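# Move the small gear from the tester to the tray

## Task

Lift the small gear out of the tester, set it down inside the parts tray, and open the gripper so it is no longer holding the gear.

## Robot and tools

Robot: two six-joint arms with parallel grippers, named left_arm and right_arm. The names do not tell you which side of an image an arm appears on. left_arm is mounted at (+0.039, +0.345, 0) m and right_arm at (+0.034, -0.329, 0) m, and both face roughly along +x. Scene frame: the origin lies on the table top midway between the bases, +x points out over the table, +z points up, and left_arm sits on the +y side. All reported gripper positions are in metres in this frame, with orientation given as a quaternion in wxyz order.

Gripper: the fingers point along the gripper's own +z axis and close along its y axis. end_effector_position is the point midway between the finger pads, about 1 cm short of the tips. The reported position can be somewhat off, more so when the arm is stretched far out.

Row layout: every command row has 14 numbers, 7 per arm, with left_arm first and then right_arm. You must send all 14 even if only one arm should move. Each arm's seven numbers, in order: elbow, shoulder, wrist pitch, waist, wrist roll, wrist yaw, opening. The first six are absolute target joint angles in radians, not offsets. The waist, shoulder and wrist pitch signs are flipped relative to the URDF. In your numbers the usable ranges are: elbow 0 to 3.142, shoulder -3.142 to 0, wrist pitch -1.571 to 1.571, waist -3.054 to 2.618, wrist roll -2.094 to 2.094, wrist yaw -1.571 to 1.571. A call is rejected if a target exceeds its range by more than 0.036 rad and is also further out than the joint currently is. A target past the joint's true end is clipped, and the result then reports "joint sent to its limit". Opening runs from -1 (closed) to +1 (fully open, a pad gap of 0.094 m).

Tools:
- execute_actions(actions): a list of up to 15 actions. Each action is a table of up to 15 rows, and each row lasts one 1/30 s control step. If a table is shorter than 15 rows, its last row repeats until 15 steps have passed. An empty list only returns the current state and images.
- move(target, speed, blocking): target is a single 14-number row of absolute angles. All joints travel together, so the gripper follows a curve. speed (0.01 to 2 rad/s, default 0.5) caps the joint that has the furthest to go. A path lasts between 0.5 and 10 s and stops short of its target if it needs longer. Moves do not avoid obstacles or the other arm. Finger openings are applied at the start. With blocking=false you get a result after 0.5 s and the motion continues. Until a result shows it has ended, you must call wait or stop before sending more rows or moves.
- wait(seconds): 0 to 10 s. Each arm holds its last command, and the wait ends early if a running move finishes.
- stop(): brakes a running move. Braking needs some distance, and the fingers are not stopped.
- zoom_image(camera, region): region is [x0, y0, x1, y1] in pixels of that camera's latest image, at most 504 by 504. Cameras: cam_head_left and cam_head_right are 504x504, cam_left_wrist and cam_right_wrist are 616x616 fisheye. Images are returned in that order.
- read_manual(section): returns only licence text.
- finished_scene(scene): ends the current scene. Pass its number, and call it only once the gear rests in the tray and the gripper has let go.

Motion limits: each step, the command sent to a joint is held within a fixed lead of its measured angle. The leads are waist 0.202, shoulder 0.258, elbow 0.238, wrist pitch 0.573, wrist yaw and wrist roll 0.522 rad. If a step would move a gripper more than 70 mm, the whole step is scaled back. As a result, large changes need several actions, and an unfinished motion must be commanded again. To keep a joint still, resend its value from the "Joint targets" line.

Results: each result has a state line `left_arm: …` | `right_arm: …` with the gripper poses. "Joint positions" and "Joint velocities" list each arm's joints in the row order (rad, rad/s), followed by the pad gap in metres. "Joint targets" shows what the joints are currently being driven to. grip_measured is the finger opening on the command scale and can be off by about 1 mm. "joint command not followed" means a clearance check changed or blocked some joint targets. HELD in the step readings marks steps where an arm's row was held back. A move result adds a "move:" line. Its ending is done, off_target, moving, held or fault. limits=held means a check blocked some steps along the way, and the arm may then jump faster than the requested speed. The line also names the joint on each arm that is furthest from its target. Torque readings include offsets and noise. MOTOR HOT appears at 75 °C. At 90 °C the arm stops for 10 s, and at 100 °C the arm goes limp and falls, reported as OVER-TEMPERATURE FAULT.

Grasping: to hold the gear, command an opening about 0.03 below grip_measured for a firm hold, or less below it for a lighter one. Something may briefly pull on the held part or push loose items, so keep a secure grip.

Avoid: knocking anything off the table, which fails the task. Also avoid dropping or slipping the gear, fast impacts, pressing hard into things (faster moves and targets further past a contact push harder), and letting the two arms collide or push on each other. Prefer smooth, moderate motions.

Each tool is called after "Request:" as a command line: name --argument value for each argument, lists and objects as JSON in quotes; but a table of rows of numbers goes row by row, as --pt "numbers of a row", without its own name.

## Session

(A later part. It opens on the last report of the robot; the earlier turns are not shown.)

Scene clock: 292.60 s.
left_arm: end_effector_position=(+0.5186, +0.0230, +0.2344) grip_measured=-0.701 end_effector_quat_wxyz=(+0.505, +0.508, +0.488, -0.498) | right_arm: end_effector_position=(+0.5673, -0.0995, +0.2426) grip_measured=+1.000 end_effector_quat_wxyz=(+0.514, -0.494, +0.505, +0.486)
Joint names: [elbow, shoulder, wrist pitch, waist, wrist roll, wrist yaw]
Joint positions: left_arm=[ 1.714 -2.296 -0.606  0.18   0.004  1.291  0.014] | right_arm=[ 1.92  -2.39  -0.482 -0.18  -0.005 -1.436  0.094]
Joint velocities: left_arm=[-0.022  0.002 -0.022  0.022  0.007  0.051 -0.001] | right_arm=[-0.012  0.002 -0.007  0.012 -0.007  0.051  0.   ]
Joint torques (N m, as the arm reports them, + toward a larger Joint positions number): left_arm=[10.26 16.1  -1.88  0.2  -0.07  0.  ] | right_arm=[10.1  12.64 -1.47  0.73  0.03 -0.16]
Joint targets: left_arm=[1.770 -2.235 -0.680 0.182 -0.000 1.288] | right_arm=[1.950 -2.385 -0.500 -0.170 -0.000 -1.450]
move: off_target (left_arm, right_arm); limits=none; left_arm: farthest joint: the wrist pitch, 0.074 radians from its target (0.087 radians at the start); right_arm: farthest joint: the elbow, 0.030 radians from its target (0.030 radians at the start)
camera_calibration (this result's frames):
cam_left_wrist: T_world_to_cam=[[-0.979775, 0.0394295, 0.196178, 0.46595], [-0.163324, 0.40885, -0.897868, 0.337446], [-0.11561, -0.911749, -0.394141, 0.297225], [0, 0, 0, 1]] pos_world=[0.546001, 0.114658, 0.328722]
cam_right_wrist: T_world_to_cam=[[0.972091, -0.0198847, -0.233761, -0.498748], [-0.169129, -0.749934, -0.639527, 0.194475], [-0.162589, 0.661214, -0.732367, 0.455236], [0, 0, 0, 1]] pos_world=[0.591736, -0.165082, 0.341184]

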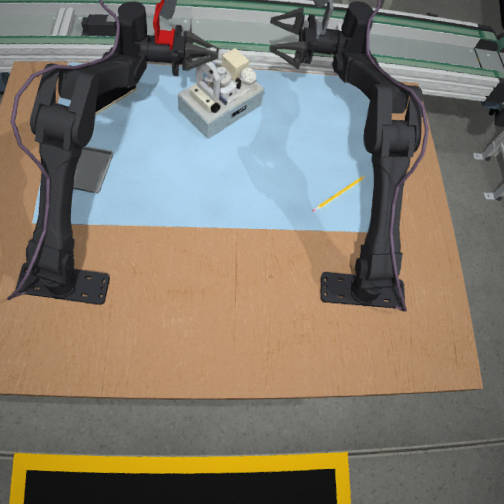

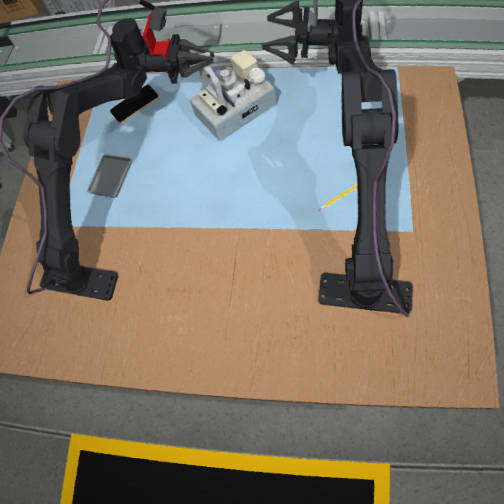

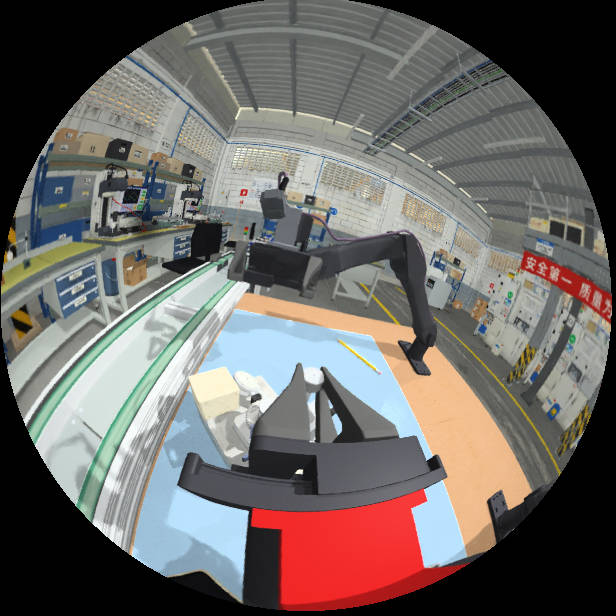

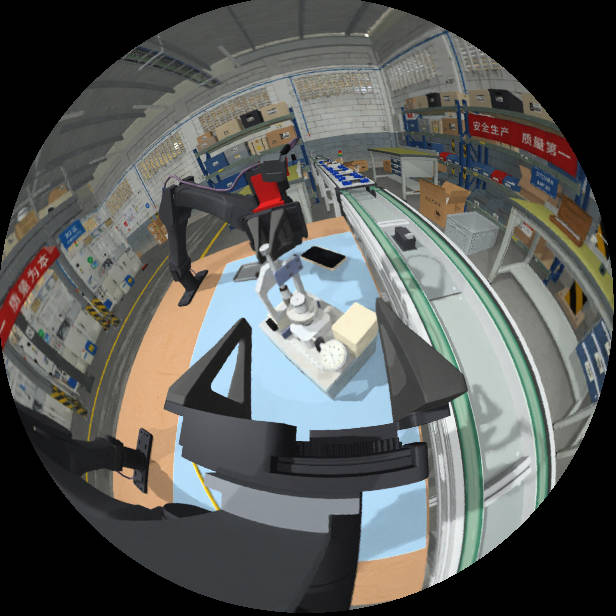

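Request:
move --target '[1.87,-2.285,-0.64,0.174,0,1.38,-0.735,1.95,-2.385,-0.5,-0.17,0,-1.45,1]' --speed 0.06

Request:
zoom_image --camera "cam_right_wrist" --region '[220, 190, 340, 310]'

Scene clock: 321.30 s.
left_arm: end_effector_position=(+0.5175, +0.0226, +0.2436) grip_measured=-0.701 end_effector_quat_wxyz=(+0.491, +0.528, +0.466, -0.513) | right_arm: end_effector_position=(+0.5673, -0.0995, +0.2426) grip_measured=+1.000 end_effector_quat_wxyz=(+0.514, -0.494, +0.505, +0.486)
Joint names: [elbow, shoulder, wrist pitch, waist, wrist roll, wrist yaw]
Joint positions: left_arm=[ 1.806 -2.33  -0.564  0.175  0.001  1.366  0.014] | right_arm=[ 1.92  -2.39  -0.482 -0.18  -0.005 -1.436  0.094]
Joint velocities: left_arm=[-0.007  0.022 -0.007  0.007  0.081  0.022 -0.   ] | right_arm=[-0.002  0.012  0.022 -0.002  0.007 -0.051  0.   ]
Joint torques (N m, as the arm reports them, + toward a larger Joint positions number): left_arm=[10.94 15.17 -1.85 -0.12 -0.04  0.14] | right_arm=[10.06 12.61 -1.42  0.64  0.06 -0.14]
Joint targets: left_arm=[1.870 -2.285 -0.640 0.174 0.000 1.380] | right_arm=[1.950 -2.385 -0.500 -0.170 -0.000 -1.450]
move: off_target (left_arm, right_arm); limits=none; left_arm: farthest joint: the wrist pitch, 0.076 radians from its target (0.034 radians at the start); right_arm: farthest joint: the elbow, 0.030 radians from its target (0.030 radians at the start)
camera_calibration (this result's frames):
cam_left_wrist: T_world_to_cam=[[-0.977086, 0.108158, 0.183317, 0.463273], [-0.122822, 0.416901, -0.900616, 0.325188], [-0.173834, -0.902494, -0.394063, 0.330298], [0, 0, 0, 1]] pos_world=[0.550015, 0.112415, 0.338102]
cam_right_wrist: T_world_to_cam=[[0.972091, -0.0198847, -0.233761, -0.498748], [-0.169129, -0.749934, -0.639527, 0.194475], [-0.162589, 0.661214, -0.732367, 0.455236], [0, 0, 0, 1]] pos_world=[0.591736, -0.165082, 0.341184]

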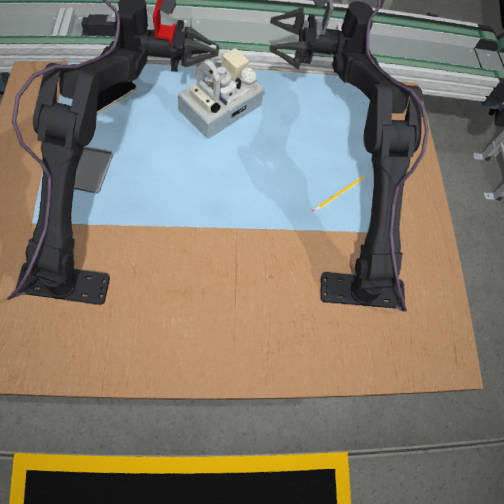

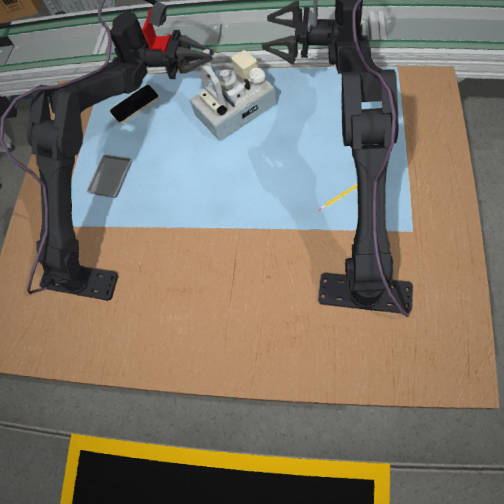

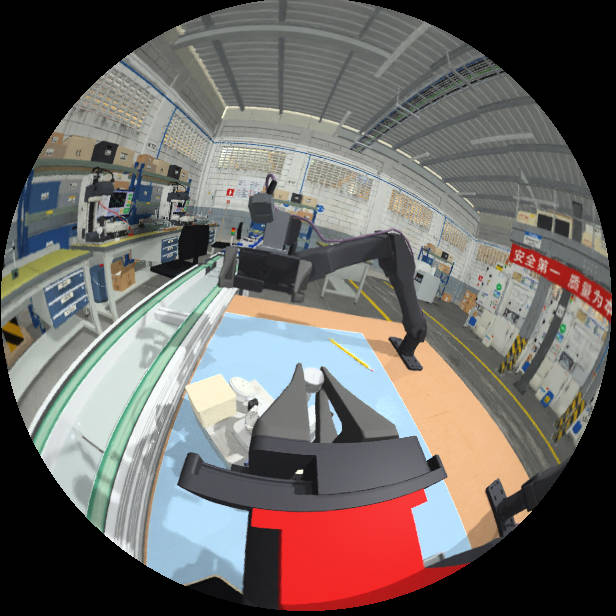

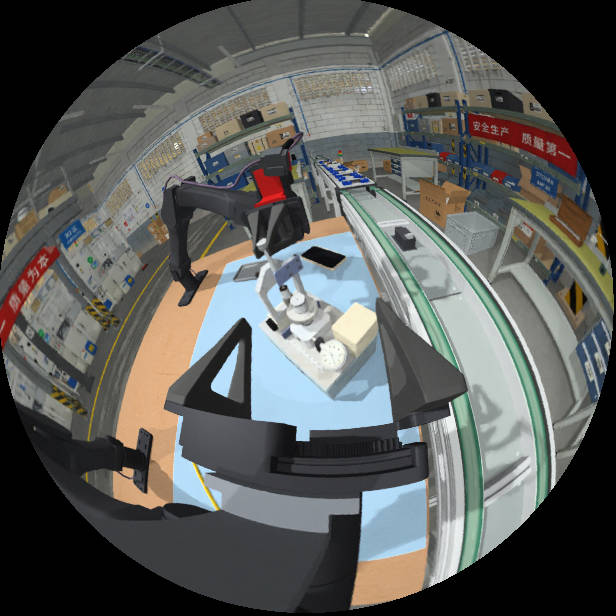

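Region (220, 190, 340, 310) of cam_right_wrist's 616x616 image, scaled by 4.200, with more detail than that image has.

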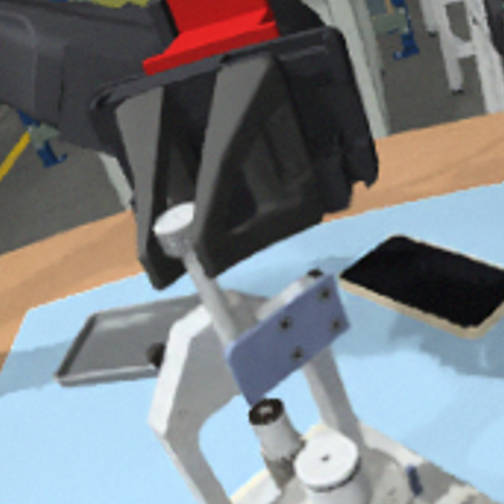

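Request:
move --target '[1.80,-2.225,-0.65,0.182,0,1.29,-0.735,1.95,-2.385,-0.5,-0.17,0,-1.45,1]' --speed 0.06

Request:
zoom_image --camera "cam_right_wrist" --region '[220, 190, 340, 310]'

Scene clock: 329.10 s.
left_arm: end_effector_position=(+0.5181, +0.0229, +0.2463) grip_measured=-0.701 end_effector_quat_wxyz=(+0.498, +0.516, +0.480, -0.506) | right_arm: end_effector_position=(+0.5673, -0.0995, +0.2426) grip_measured=+1.000 end_effector_quat_wxyz=(+0.514, -0.494, +0.505, +0.486)
Joint names: [elbow, shoulder, wrist pitch, waist, wrist roll, wrist yaw]
Joint positions: left_arm=[ 1.769 -2.3   -0.559  0.177  0.001  1.324  0.014] | right_arm=[ 1.92  -2.39  -0.482 -0.18  -0.005 -1.436  0.094]
Joint velocities: left_arm=[-0.017  0.002 -0.051  0.017 -0.051 -0.022 -0.001] | right_arm=[ 0.012 -0.002  0.051 -0.012 -0.051  0.037  0.   ]
Joint torques (N m, as the arm reports them, + toward a larger Joint positions number): left_arm=[ 8.39 17.42 -2.03  0.42 -0.03 -0.24] | right_arm=[ 9.98 12.7  -1.43  0.72  0.02 -0.15]
Joint targets: left_arm=[1.800 -2.225 -0.650 0.182 -0.000 1.290] | right_arm=[1.950 -2.385 -0.500 -0.170 0.000 -1.450]
move: off_target (left_arm, right_arm); limits=none; left_arm: farthest joint: the wrist pitch, 0.091 radians from its target (0.086 radians at the start); right_arm: farthest joint: the elbow, 0.030 radians from its target (0.030 radians at the start)
camera_calibration (this result's frames):
cam_left_wrist: T_world_to_cam=[[-0.978206, 0.0693568, 0.195712, 0.461783], [-0.150353, 0.413472, -0.898017, 0.341237], [-0.143205, -0.907871, -0.394033, 0.315896], [0, 0, 0, 1]] pos_world=[0.548263, 0.113673, 0.340533]
cam_right_wrist: T_world_to_cam=[[0.972091, -0.0198847, -0.233761, -0.498748], [-0.169129, -0.749934, -0.639527, 0.194475], [-0.162589, 0.661214, -0.732367, 0.455236], [0, 0, 0, 1]] pos_world=[0.591736, -0.165082, 0.341184]

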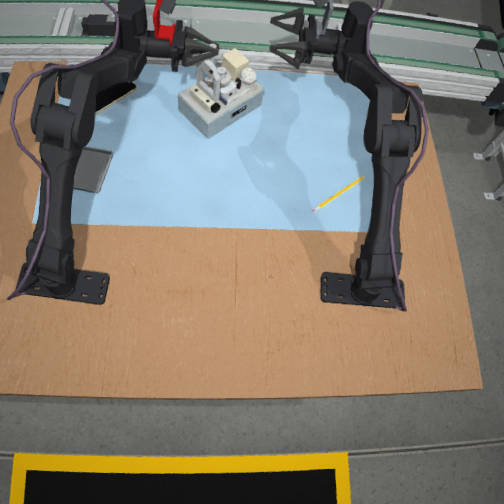

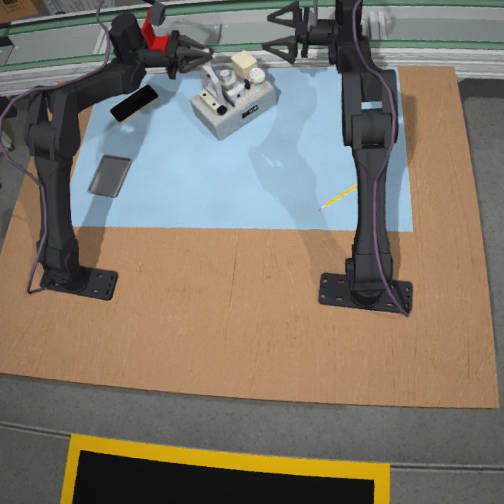

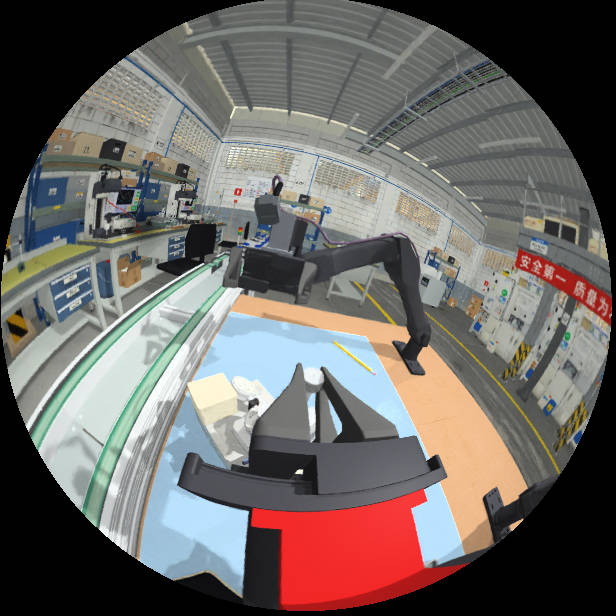

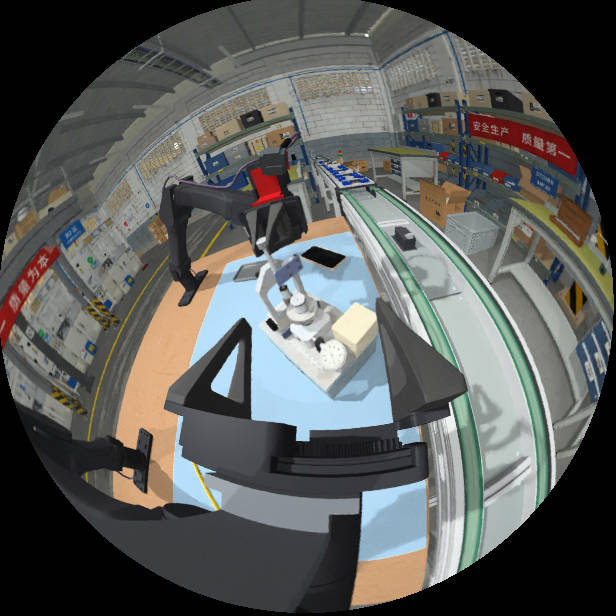

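Region (220, 190, 340, 310) of cam_right_wrist's 616x616 image, scaled by 4.200, with more detail than that image has.

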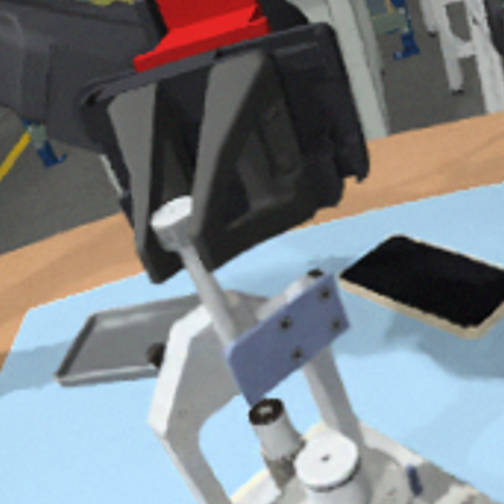

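Request:
move --target '[1.785,-2.282,-0.575,0.177,0,1.324,-0.735,1.95,-2.385,-0.5,-0.17,0,-1.45,1]' --speed 0.15

Request:
move --target '[1.785,-2.282,-0.575,0.177,0,1.324,-0.1,1.95,-2.385,-0.5,-0.17,0,-1.45,1]'

Request:
move --target '[1.55,-2.15,-0.62,-0.03,0,1.2,-0.1,1.95,-2.385,-0.5,-0.17,0,-1.45,1]' --speed 0.3

Request:
move --target '[0.70,-1.95,-1.27,0.19,0,0.56,-0.35,1.95,-2.385,-0.5,-0.17,0,-1.45,1]' --speed 0.8

Request:
move --target '[0.87,-2.045,-1.205,0.287,0,0.46,-0.35,1.95,-2.385,-0.5,-0.17,0,-1.45,1]' --speed 0.3

Request:
zoom_image --camera "cam_left_wrist" --region '[230, 230, 400, 420]'

Scene clock: 346.17 s.
left_arm: end_effector_position=(+0.5182, +0.0225, +0.2330) grip_measured=-0.701 end_effector_quat_wxyz=(+0.486, +0.512, +0.488, -0.513) | right_arm: end_effector_position=(+0.5673, -0.0995, +0.2426) grip_measured=+1.000 end_effector_quat_wxyz=(+0.514, -0.494, +0.505, +0.486)
Joint names: [elbow, shoulder, wrist pitch, waist, wrist roll, wrist yaw]
Joint positions: left_arm=[ 1.76  -2.318 -0.553  0.177  0.002  1.332  0.014] | right_arm=[ 1.92  -2.39  -0.482 -0.18  -0.005 -1.436  0.094]
Joint velocities: left_arm=[ 0.012  0.012 -0.007  0.002  0.022 -0.007 -0.001] | right_arm=[ 0.002 -0.002 -0.007  0.012  0.022  0.007  0.   ]
Joint torques (N m, as the arm reports them, + toward a larger Joint positions number): left_arm=[ 7.86 14.29 -1.37 -0.04 -0.05 -0.02] | right_arm=[10.05 12.62 -1.47  0.91  0.03 -0.15]
Joint targets: left_arm=[1.785 -2.282 -0.575 0.177 0.000 1.324] | right_arm=[1.950 -2.385 -0.500 -0.170 -0.000 -1.450]
move: off_target (left_arm, right_arm); limits=none; left_arm: farthest joint: the shoulder, 0.036 radians from its target (0.018 radians at the start); right_arm: farthest joint: the elbow, 0.030 radians from its target (0.030 radians at the start)
camera_calibration (this result's frames):
cam_left_wrist: T_world_to_cam=[[-0.971357, 0.0748317, 0.225534, 0.453887], [-0.173888, 0.423023, -0.889278, 0.339409], [-0.161952, -0.903024, -0.397894, 0.32084], [0, 0, 0, 1]] pos_world=[0.551866, 0.112183, 0.327122]
cam_right_wrist: T_world_to_cam=[[0.972091, -0.0198847, -0.233761, -0.498748], [-0.169129, -0.749934, -0.639527, 0.194475], [-0.162589, 0.661214, -0.732367, 0.455236], [0, 0, 0, 1]] pos_world=[0.591736, -0.165082, 0.341184]

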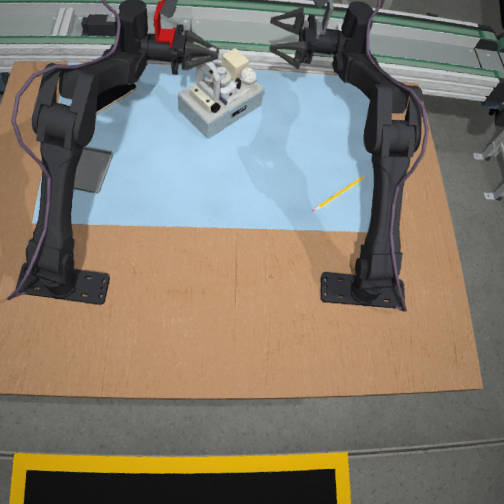

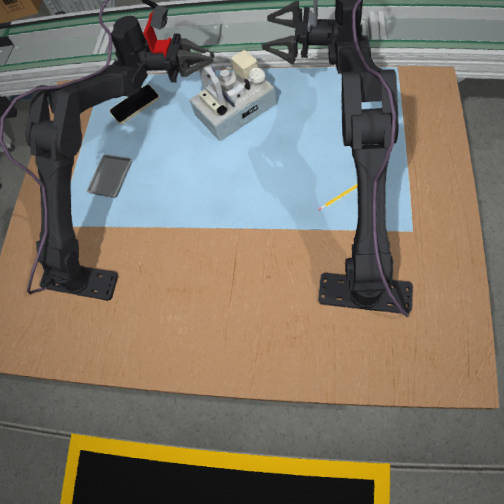

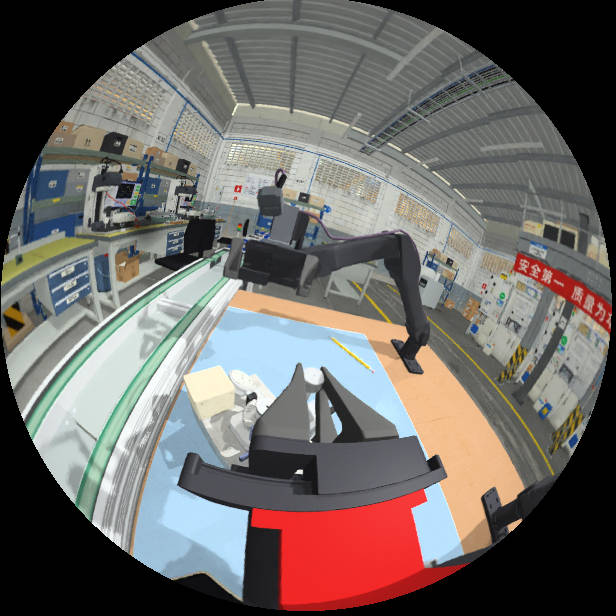

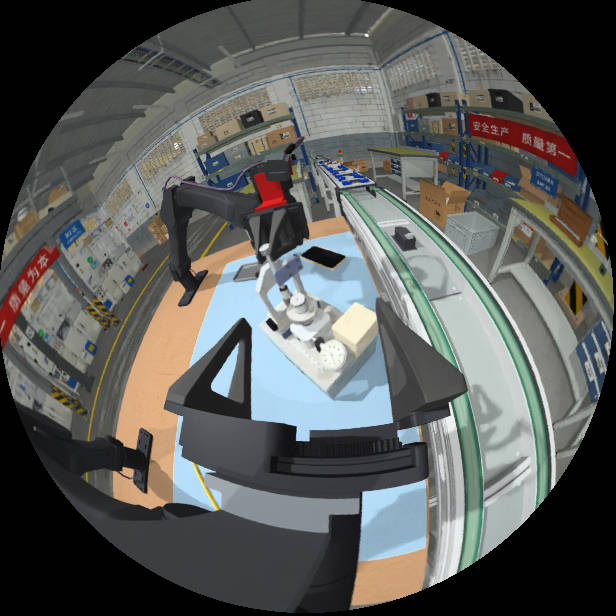

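Scene clock: 346.90 s.
left_arm: end_effector_position=(+0.5187, +0.0225, +0.2331) grip_measured=-0.101 end_effector_quat_wxyz=(+0.488, +0.512, +0.487, -0.512) | right_arm: end_effector_position=(+0.5673, -0.0995, +0.2426) grip_measured=+1.000 end_effector_quat_wxyz=(+0.514, -0.494, +0.505, +0.486)
Joint names: [elbow, shoulder, wrist pitch, waist, wrist roll, wrist yaw]
Joint positions: left_arm=[ 1.76  -2.319 -0.558  0.177  0.002  1.33   0.042] | right_arm=[ 1.92  -2.39  -0.482 -0.18  -0.005 -1.436  0.094]
Joint velocities: left_arm=[ 0.002 -0.007  0.022  0.012  0.037 -0.007  0.   ] | right_arm=[-0.017  0.002  0.022 -0.017 -0.007 -0.081  0.   ]
Joint torques (N m, as the arm reports them, + toward a larger Joint positions number): left_arm=[ 7.84 14.41 -1.28  0.03 -0.04  0.01] | right_arm=[10.05 12.63 -1.44  0.72  0.03 -0.15]
Joint targets: left_arm=[1.785 -2.282 -0.575 0.177 -0.000 1.324] | right_arm=[1.950 -2.385 -0.500 -0.170 0.000 -1.450]
move: off_target (left_arm, right_arm); limits=none; left_arm: farthest joint: the shoulder, 0.037 radians from its target (0.036 radians at the start); right_arm: farthest joint: the elbow, 0.030 radians from its target (0.030 radians at the start)
camera_calibration (this result's frames):
cam_left_wrist: T_world_to_cam=[[-0.972344, 0.0728499, 0.2219, 0.455749], [-0.1716, 0.421662, -0.890368, 0.338709], [-0.15843, -0.903822, -0.3975, 0.319021], [0, 0, 0, 1]] pos_world=[0.551809, 0.112316, 0.327256]
cam_right_wrist: T_world_to_cam=[[0.972091, -0.0198847, -0.233761, -0.498748], [-0.169129, -0.749934, -0.639527, 0.194475], [-0.162589, 0.661214, -0.732367, 0.455236], [0, 0, 0, 1]] pos_world=[0.591736, -0.165082, 0.341184]

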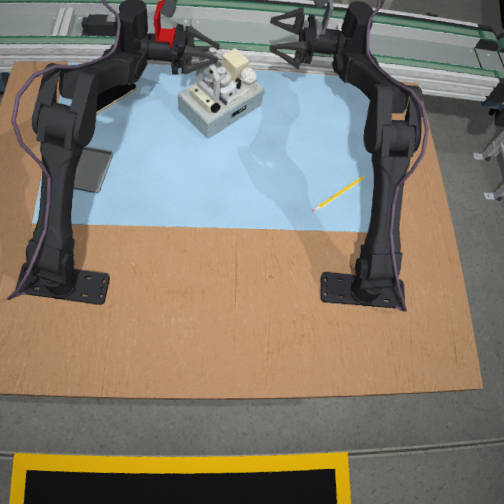

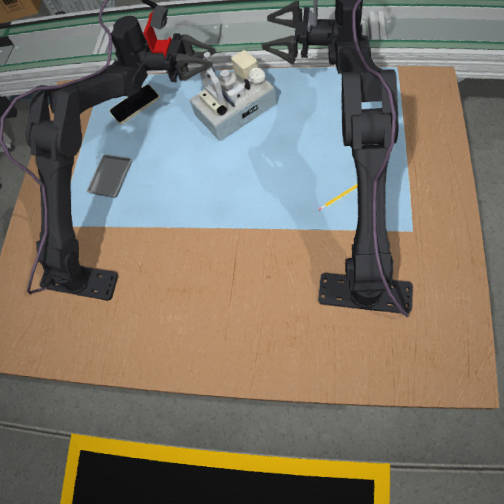

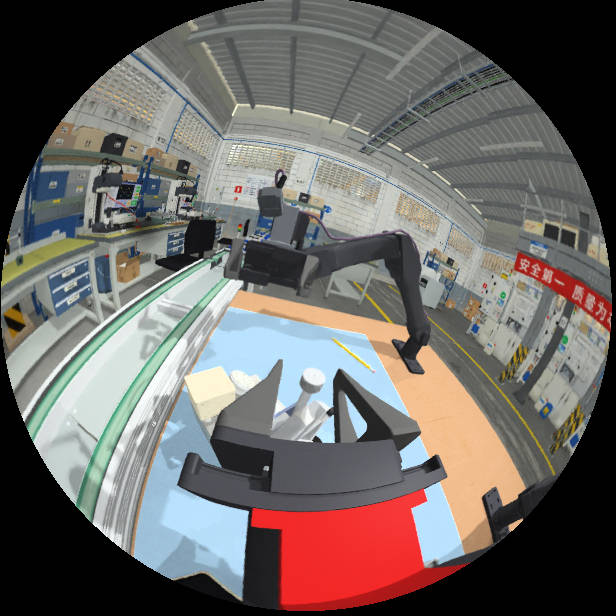

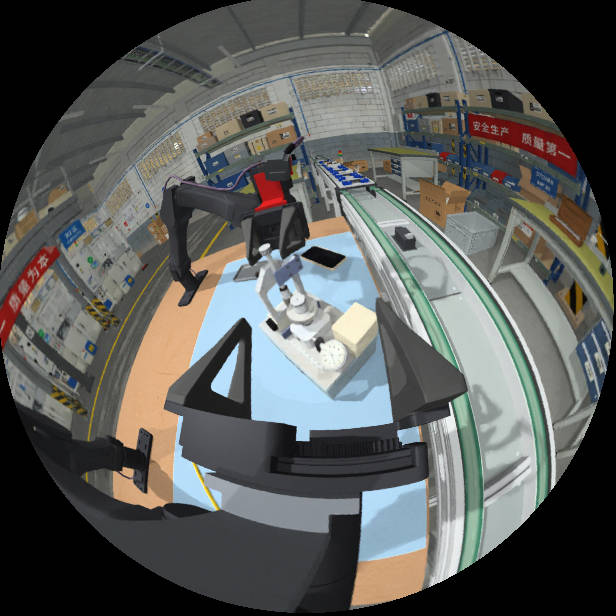

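Scene clock: 348.17 s.
left_arm: end_effector_position=(+0.5623, +0.1371, +0.2386) grip_measured=-0.101 end_effector_quat_wxyz=(+0.560, +0.420, +0.572, -0.427) | right_arm: end_effector_position=(+0.5673, -0.0995, +0.2426) grip_measured=+1.000 end_effector_quat_wxyz=(+0.514, -0.494, +0.505, +0.486)
Joint names: [elbow, shoulder, wrist pitch, waist, wrist roll, wrist yaw]
Joint positions: left_arm=[ 1.554 -2.177 -0.602 -0.033  0.002  1.206  0.042] | right_arm=[ 1.92  -2.39  -0.482 -0.18  -0.005 -1.436  0.094]
Joint velocities: left_arm=[-0.012  0.002  0.007  0.002 -0.007 -0.022 -0.001] | right_arm=[ 0.007  0.007 -0.007 -0.002 -0.066  0.037  0.   ]
Joint torques (N m, as the arm reports them, + toward a larger Joint positions number): left_arm=[ 5.5  12.66 -1.4   0.35 -0.05 -0.01] | right_arm=[ 9.96 12.68 -1.44  0.81  0.06 -0.13]
Joint targets: left_arm=[1.550 -2.150 -0.620 -0.030 -0.000 1.200] | right_arm=[1.950 -2.385 -0.500 -0.170 -0.000 -1.450]
move: off_target (left_arm, right_arm); limits=none; left_arm: farthest joint: the shoulder, 0.027 radians from its target (0.169 radians at the start); right_arm: farthest joint: the elbow, 0.030 radians from its target (0.030 radians at the start)
camera_calibration (this result's frames):
cam_left_wrist: T_world_to_cam=[[-0.937979, -0.250128, 0.240067, 0.509166], [-0.317815, 0.343673, -0.883676, 0.394042], [0.138528, -0.905166, -0.401852, 0.266012], [0, 0, 0, 1]] pos_world=[0.565969, 0.23272, 0.332869]
cam_right_wrist: T_world_to_cam=[[0.972091, -0.0198847, -0.233761, -0.498748], [-0.169129, -0.749934, -0.639527, 0.194475], [-0.162589, 0.661214, -0.732367, 0.455236], [0, 0, 0, 1]] pos_world=[0.591736, -0.165082, 0.341184]

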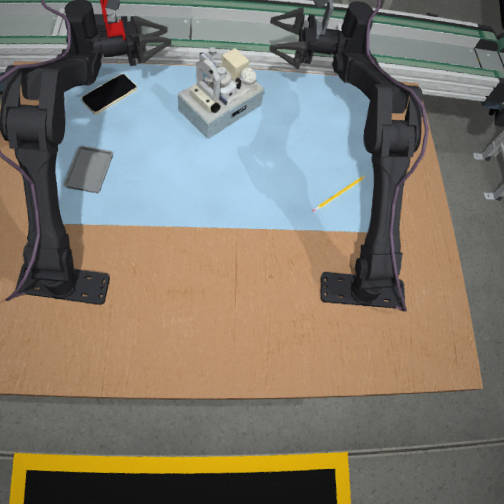

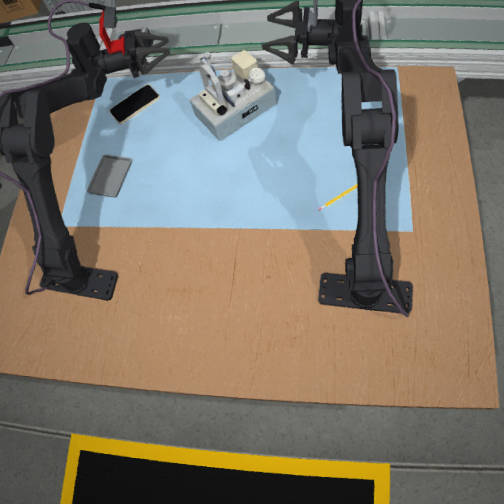

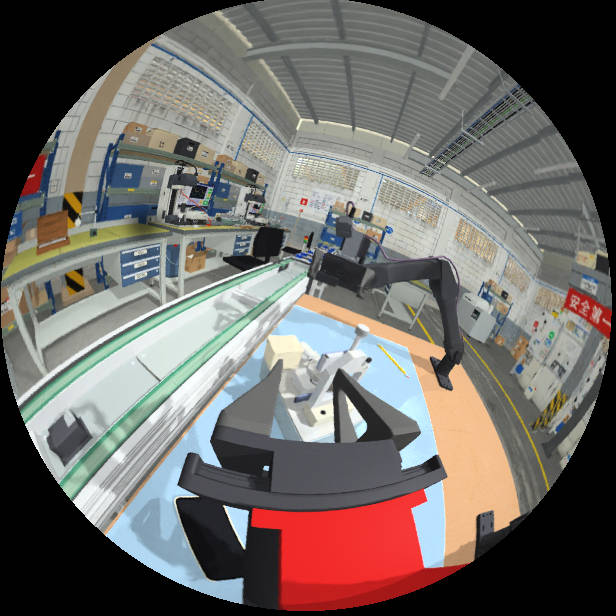

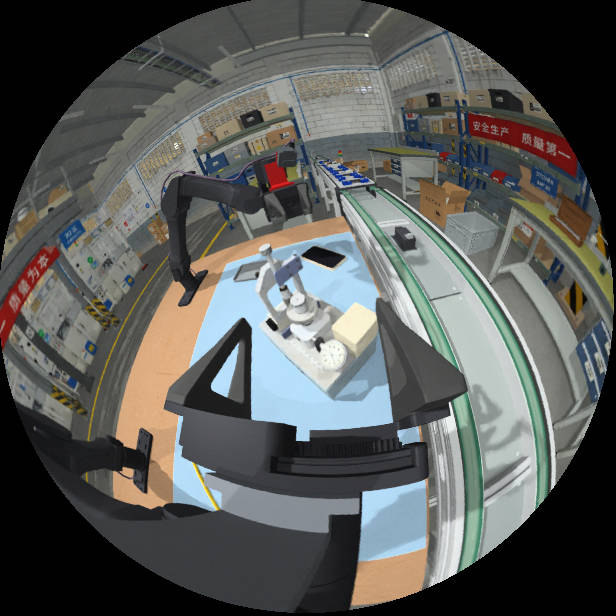

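Scene clock: 350.07 s.
left_arm: end_effector_position=(+0.4645, +0.1156, +0.1405) grip_measured=-0.349 end_effector_quat_wxyz=(+0.635, +0.296, +0.649, -0.296) | right_arm: end_effector_position=(+0.5673, -0.0995, +0.2426) grip_measured=+1.000 end_effector_quat_wxyz=(+0.514, -0.494, +0.505, +0.486)
Joint names: [elbow, shoulder, wrist pitch, waist, wrist roll, wrist yaw]
Joint positions: left_arm=[ 0.704 -1.974 -1.249  0.185  0.002  0.566  0.031] | right_arm=[ 1.92  -2.39  -0.482 -0.18  -0.005 -1.436  0.094]
Joint velocities: left_arm=[-0.012  0.017 -0.007 -0.002 -0.095 -0.022  0.001] | right_arm=[ 0.007  0.017 -0.051  0.007 -0.066 -0.007  0.   ]
Joint torques (N m, as the arm reports them, + toward a larger Joint positions number): left_arm=[ 3.67  9.34 -1.72  0.43 -0.04  0.03] | right_arm=[10.03 12.63 -1.43  0.77  0.03 -0.13]
Joint targets: left_arm=[0.700 -1.950 -1.270 0.190 0.000 0.560] | right_arm=[1.950 -2.385 -0.500 -0.170 -0.000 -1.450]
move: off_target (left_arm, right_arm); limits=none; left_arm: farthest joint: the shoulder, 0.024 radians from its target (0.227 radians at the start); right_arm: farthest joint: the elbow, 0.030 radians from its target (0.030 radians at the start)
camera_calibration (this result's frames):
cam_left_wrist: T_world_to_cam=[[-0.753223, -0.615303, 0.232502, 0.393045], [-0.431228, 0.195021, -0.880914, 0.353154], [0.496686, -0.763786, -0.41223, 0.0393623], [0, 0, 0, 1]] pos_world=[0.428789, 0.203034, 0.235941]
cam_right_wrist: T_world_to_cam=[[0.972091, -0.0198847, -0.233761, -0.498748], [-0.169129, -0.749934, -0.639527, 0.194475], [-0.162589, 0.661214, -0.732367, 0.455236], [0, 0, 0, 1]] pos_world=[0.591736, -0.165082, 0.341184]

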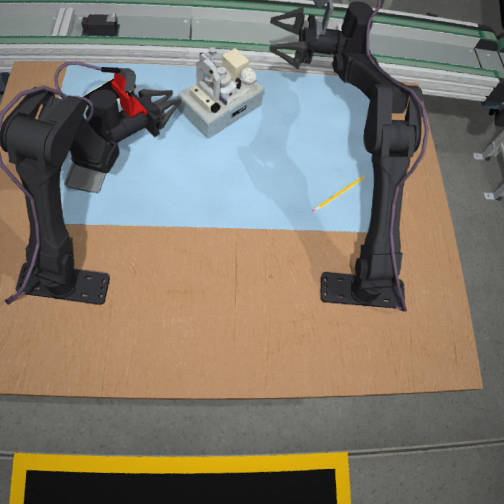

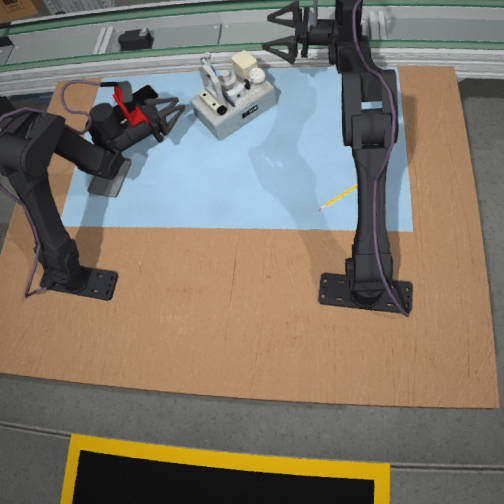

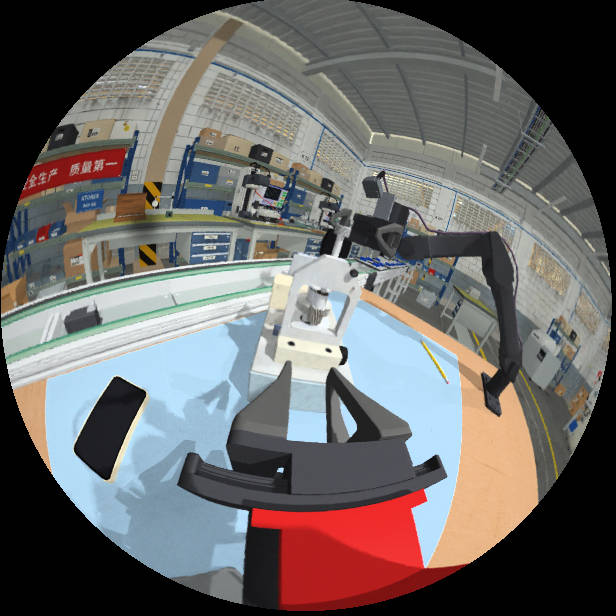

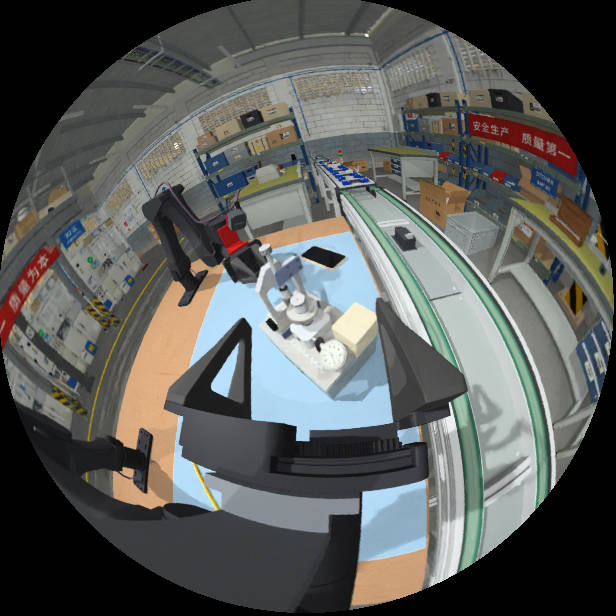

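Scene clock: 351.27 s.
left_arm: end_effector_position=(+0.4837, +0.0739, +0.1505) grip_measured=-0.349 end_effector_quat_wxyz=(+0.647, +0.296, +0.638, -0.295) | right_arm: end_effector_position=(+0.5673, -0.0995, +0.2426) grip_measured=+1.000 end_effector_quat_wxyz=(+0.514, -0.494, +0.505, +0.486)
Joint names: [elbow, shoulder, wrist pitch, waist, wrist roll, wrist yaw]
Joint positions: left_arm=[ 0.846 -2.043 -1.209  0.283  0.002  0.466  0.031] | right_arm=[ 1.92  -2.39  -0.482 -0.18  -0.005 -1.436  0.094]
Joint velocities: left_arm=[-0.027 -0.017 -0.007  0.002 -0.037  0.037 -0.   ] | right_arm=[ 0.002 -0.007  0.095  0.007  0.007  0.007  0.   ]
Joint torques (N m, as the arm reports them, + toward a larger Joint positions number): left_arm=[ 6.26  8.   -1.54  0.43 -0.05  0.03] | right_arm=[10.07 12.53 -1.43  0.66  0.04 -0.12]
Joint targets: left_arm=[0.870 -2.045 -1.205 0.287 -0.000 0.460] | right_arm=[1.950 -2.385 -0.500 -0.170 -0.000 -1.450]
move: off_target (left_arm, right_arm); limits=none; left_arm: farthest joint: the elbow, 0.024 radians from its target (0.166 radians at the start); right_arm: farthest joint: the elbow, 0.030 radians from its target (0.030 radians at the start)
camera_calibration (this result's frames):
cam_left_wrist: T_world_to_cam=[[-0.758901, -0.614583, 0.215308, 0.384786], [-0.403514, 0.184293, -0.896221, 0.368061], [0.511122, -0.767023, -0.387853, -0.00826568], [0, 0, 0, 1]] pos_world=[0.444756, 0.162311, 0.243811]
cam_right_wrist: T_world_to_cam=[[0.972091, -0.0198847, -0.233761, -0.498748], [-0.169129, -0.749934, -0.639527, 0.194475], [-0.162589, 0.661214, -0.732367, 0.455236], [0, 0, 0, 1]] pos_world=[0.591736, -0.165082, 0.341184]

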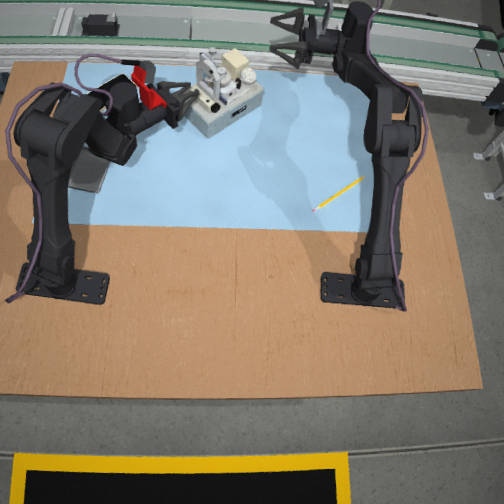

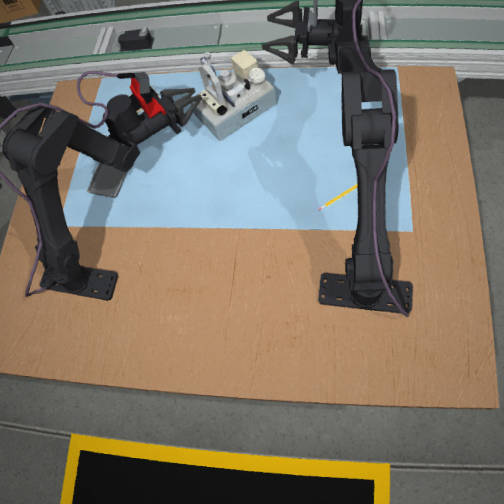

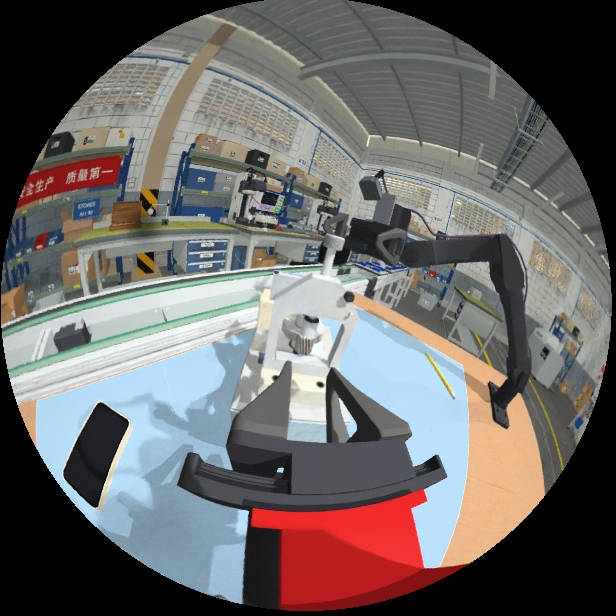

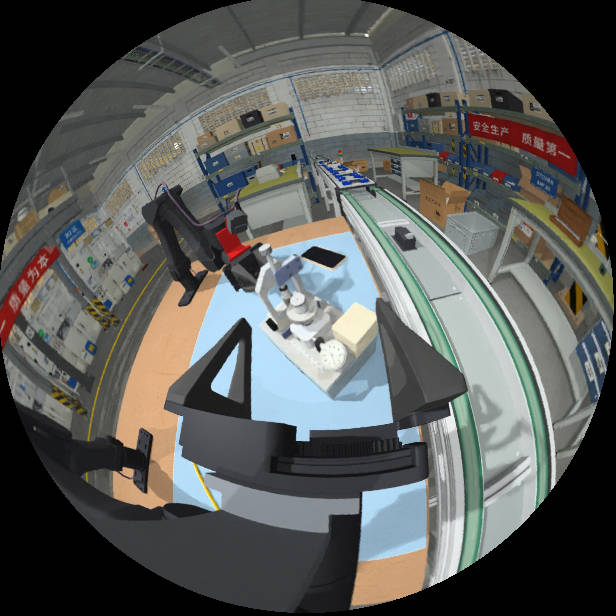

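Region (230, 230, 400, 420) of cam_left_wrist's 616x616 image, scaled by 2.653, with more detail than that image has; it fills the left 451 columns of this view, and the rest is white.

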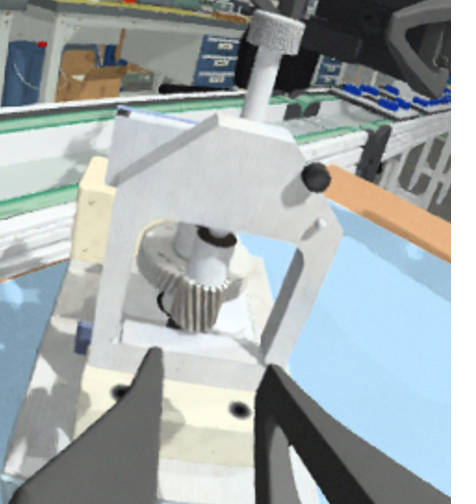

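Request:
move --target '[1.13,-2.186,-1.072,0.351,0,0.395,-0.35,1.985,-2.436,-0.50,-0.468,0,-1.275,0.3]' --speed 0.15

Request:
zoom_image --camera "cam_left_wrist" --region '[230, 200, 430, 440]'

Request:
zoom_image --camera "cam_right_wrist" --region '[220, 240, 400, 420]'

Scene clock: 378.27 s.
left_arm: end_effector_position=(+0.5240, +0.0297, +0.1444) grip_measured=-0.349 end_effector_quat_wxyz=(+0.641, +0.296, +0.644, -0.294) | right_arm: end_effector_position=(+0.5143, +0.0483, +0.2312) grip_measured=+0.302 end_effector_quat_wxyz=(-0.478, +0.526, -0.472, -0.522)
Joint names: [elbow, shoulder, wrist pitch, waist, wrist roll, wrist yaw]
Joint positions: left_arm=[ 1.103 -2.187 -1.078  0.344  0.002  0.404  0.031] | right_arm=[ 1.957 -2.435 -0.482 -0.464 -0.005 -1.289  0.061]
Joint velocities: left_arm=[-0.002  0.012 -0.081  0.002  0.007 -0.051 -0.002] | right_arm=[-0.007 -0.002  0.037  0.002 -0.022  0.007  0.   ]
Joint torques (N m, as the arm reports them, + toward a larger Joint positions number): left_arm=[ 6.92  9.73 -1.53  0.58 -0.05 -0.04] | right_arm=[ 9.83 12.54 -1.54 -0.33  0.05  0.16]
Joint targets: left_arm=[1.130 -2.186 -1.072 0.351 0.000 0.395] | right_arm=[1.985 -2.436 -0.500 -0.468 -0.000 -1.275]
move: off_target (left_arm, right_arm); limits=none; left_arm: farthest joint: the elbow, 0.027 radians from its target (0.284 radians at the start); right_arm: farthest joint: the elbow, 0.028 radians from its target (0.065 radians at the start)
camera_calibration (this result's frames):
cam_left_wrist: T_world_to_cam=[[-0.754832, -0.616742, 0.22329, 0.38634], [-0.418297, 0.19041, -0.888128, 0.39345], [0.50523, -0.763789, -0.401708, -0.0601549], [0, 0, 0, 1]] pos_world=[0.486593, 0.11741, 0.239003]
cam_right_wrist: T_world_to_cam=[[0.963849, 0.113119, -0.241244, -0.447464], [-0.0697387, -0.766745, -0.638153, 0.238439], [-0.25716, 0.631907, -0.731137, 0.390313], [0, 0, 0, 1]] pos_world=[0.548289, -0.0132038, 0.329585]

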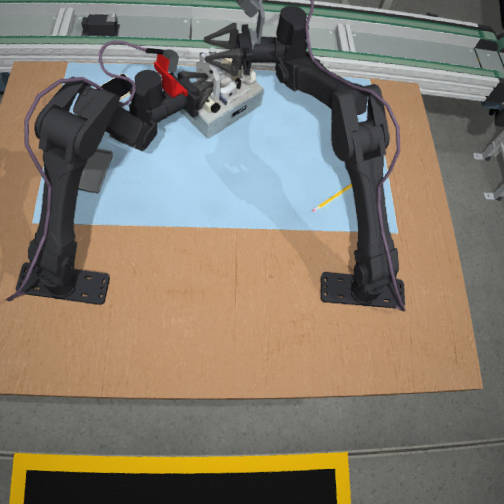

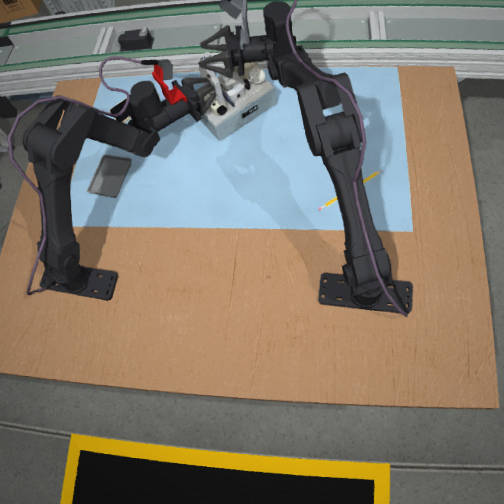

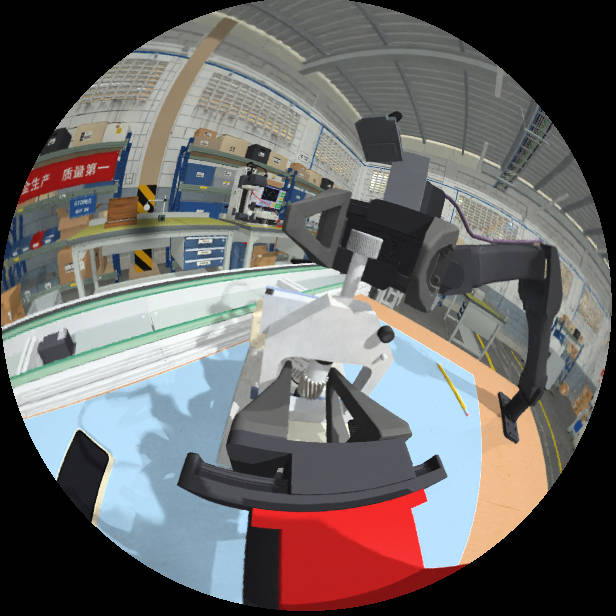

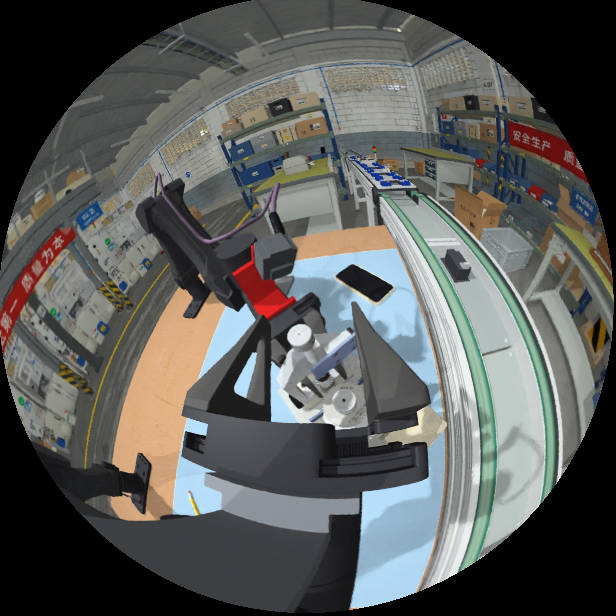

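Region (230, 200, 430, 440) of cam_left_wrist's 616x616 image, scaled by 2.100, with more detail than that image has.

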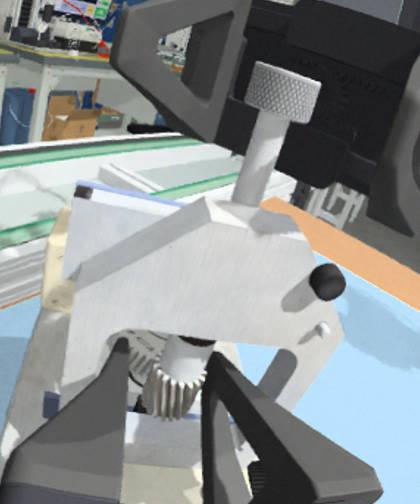

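Region (220, 240, 400, 420) of cam_right_wrist's 616x616 image, scaled by 2.800, with more detail than that image has.

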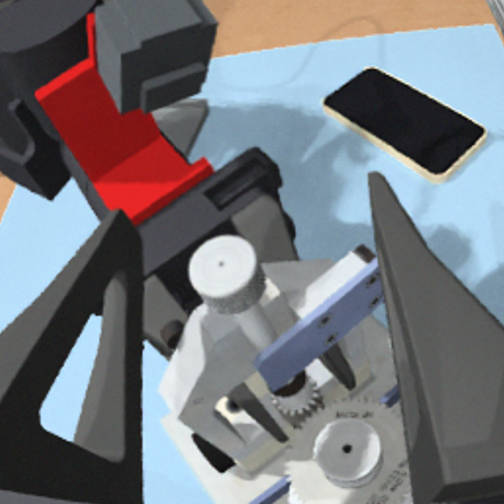

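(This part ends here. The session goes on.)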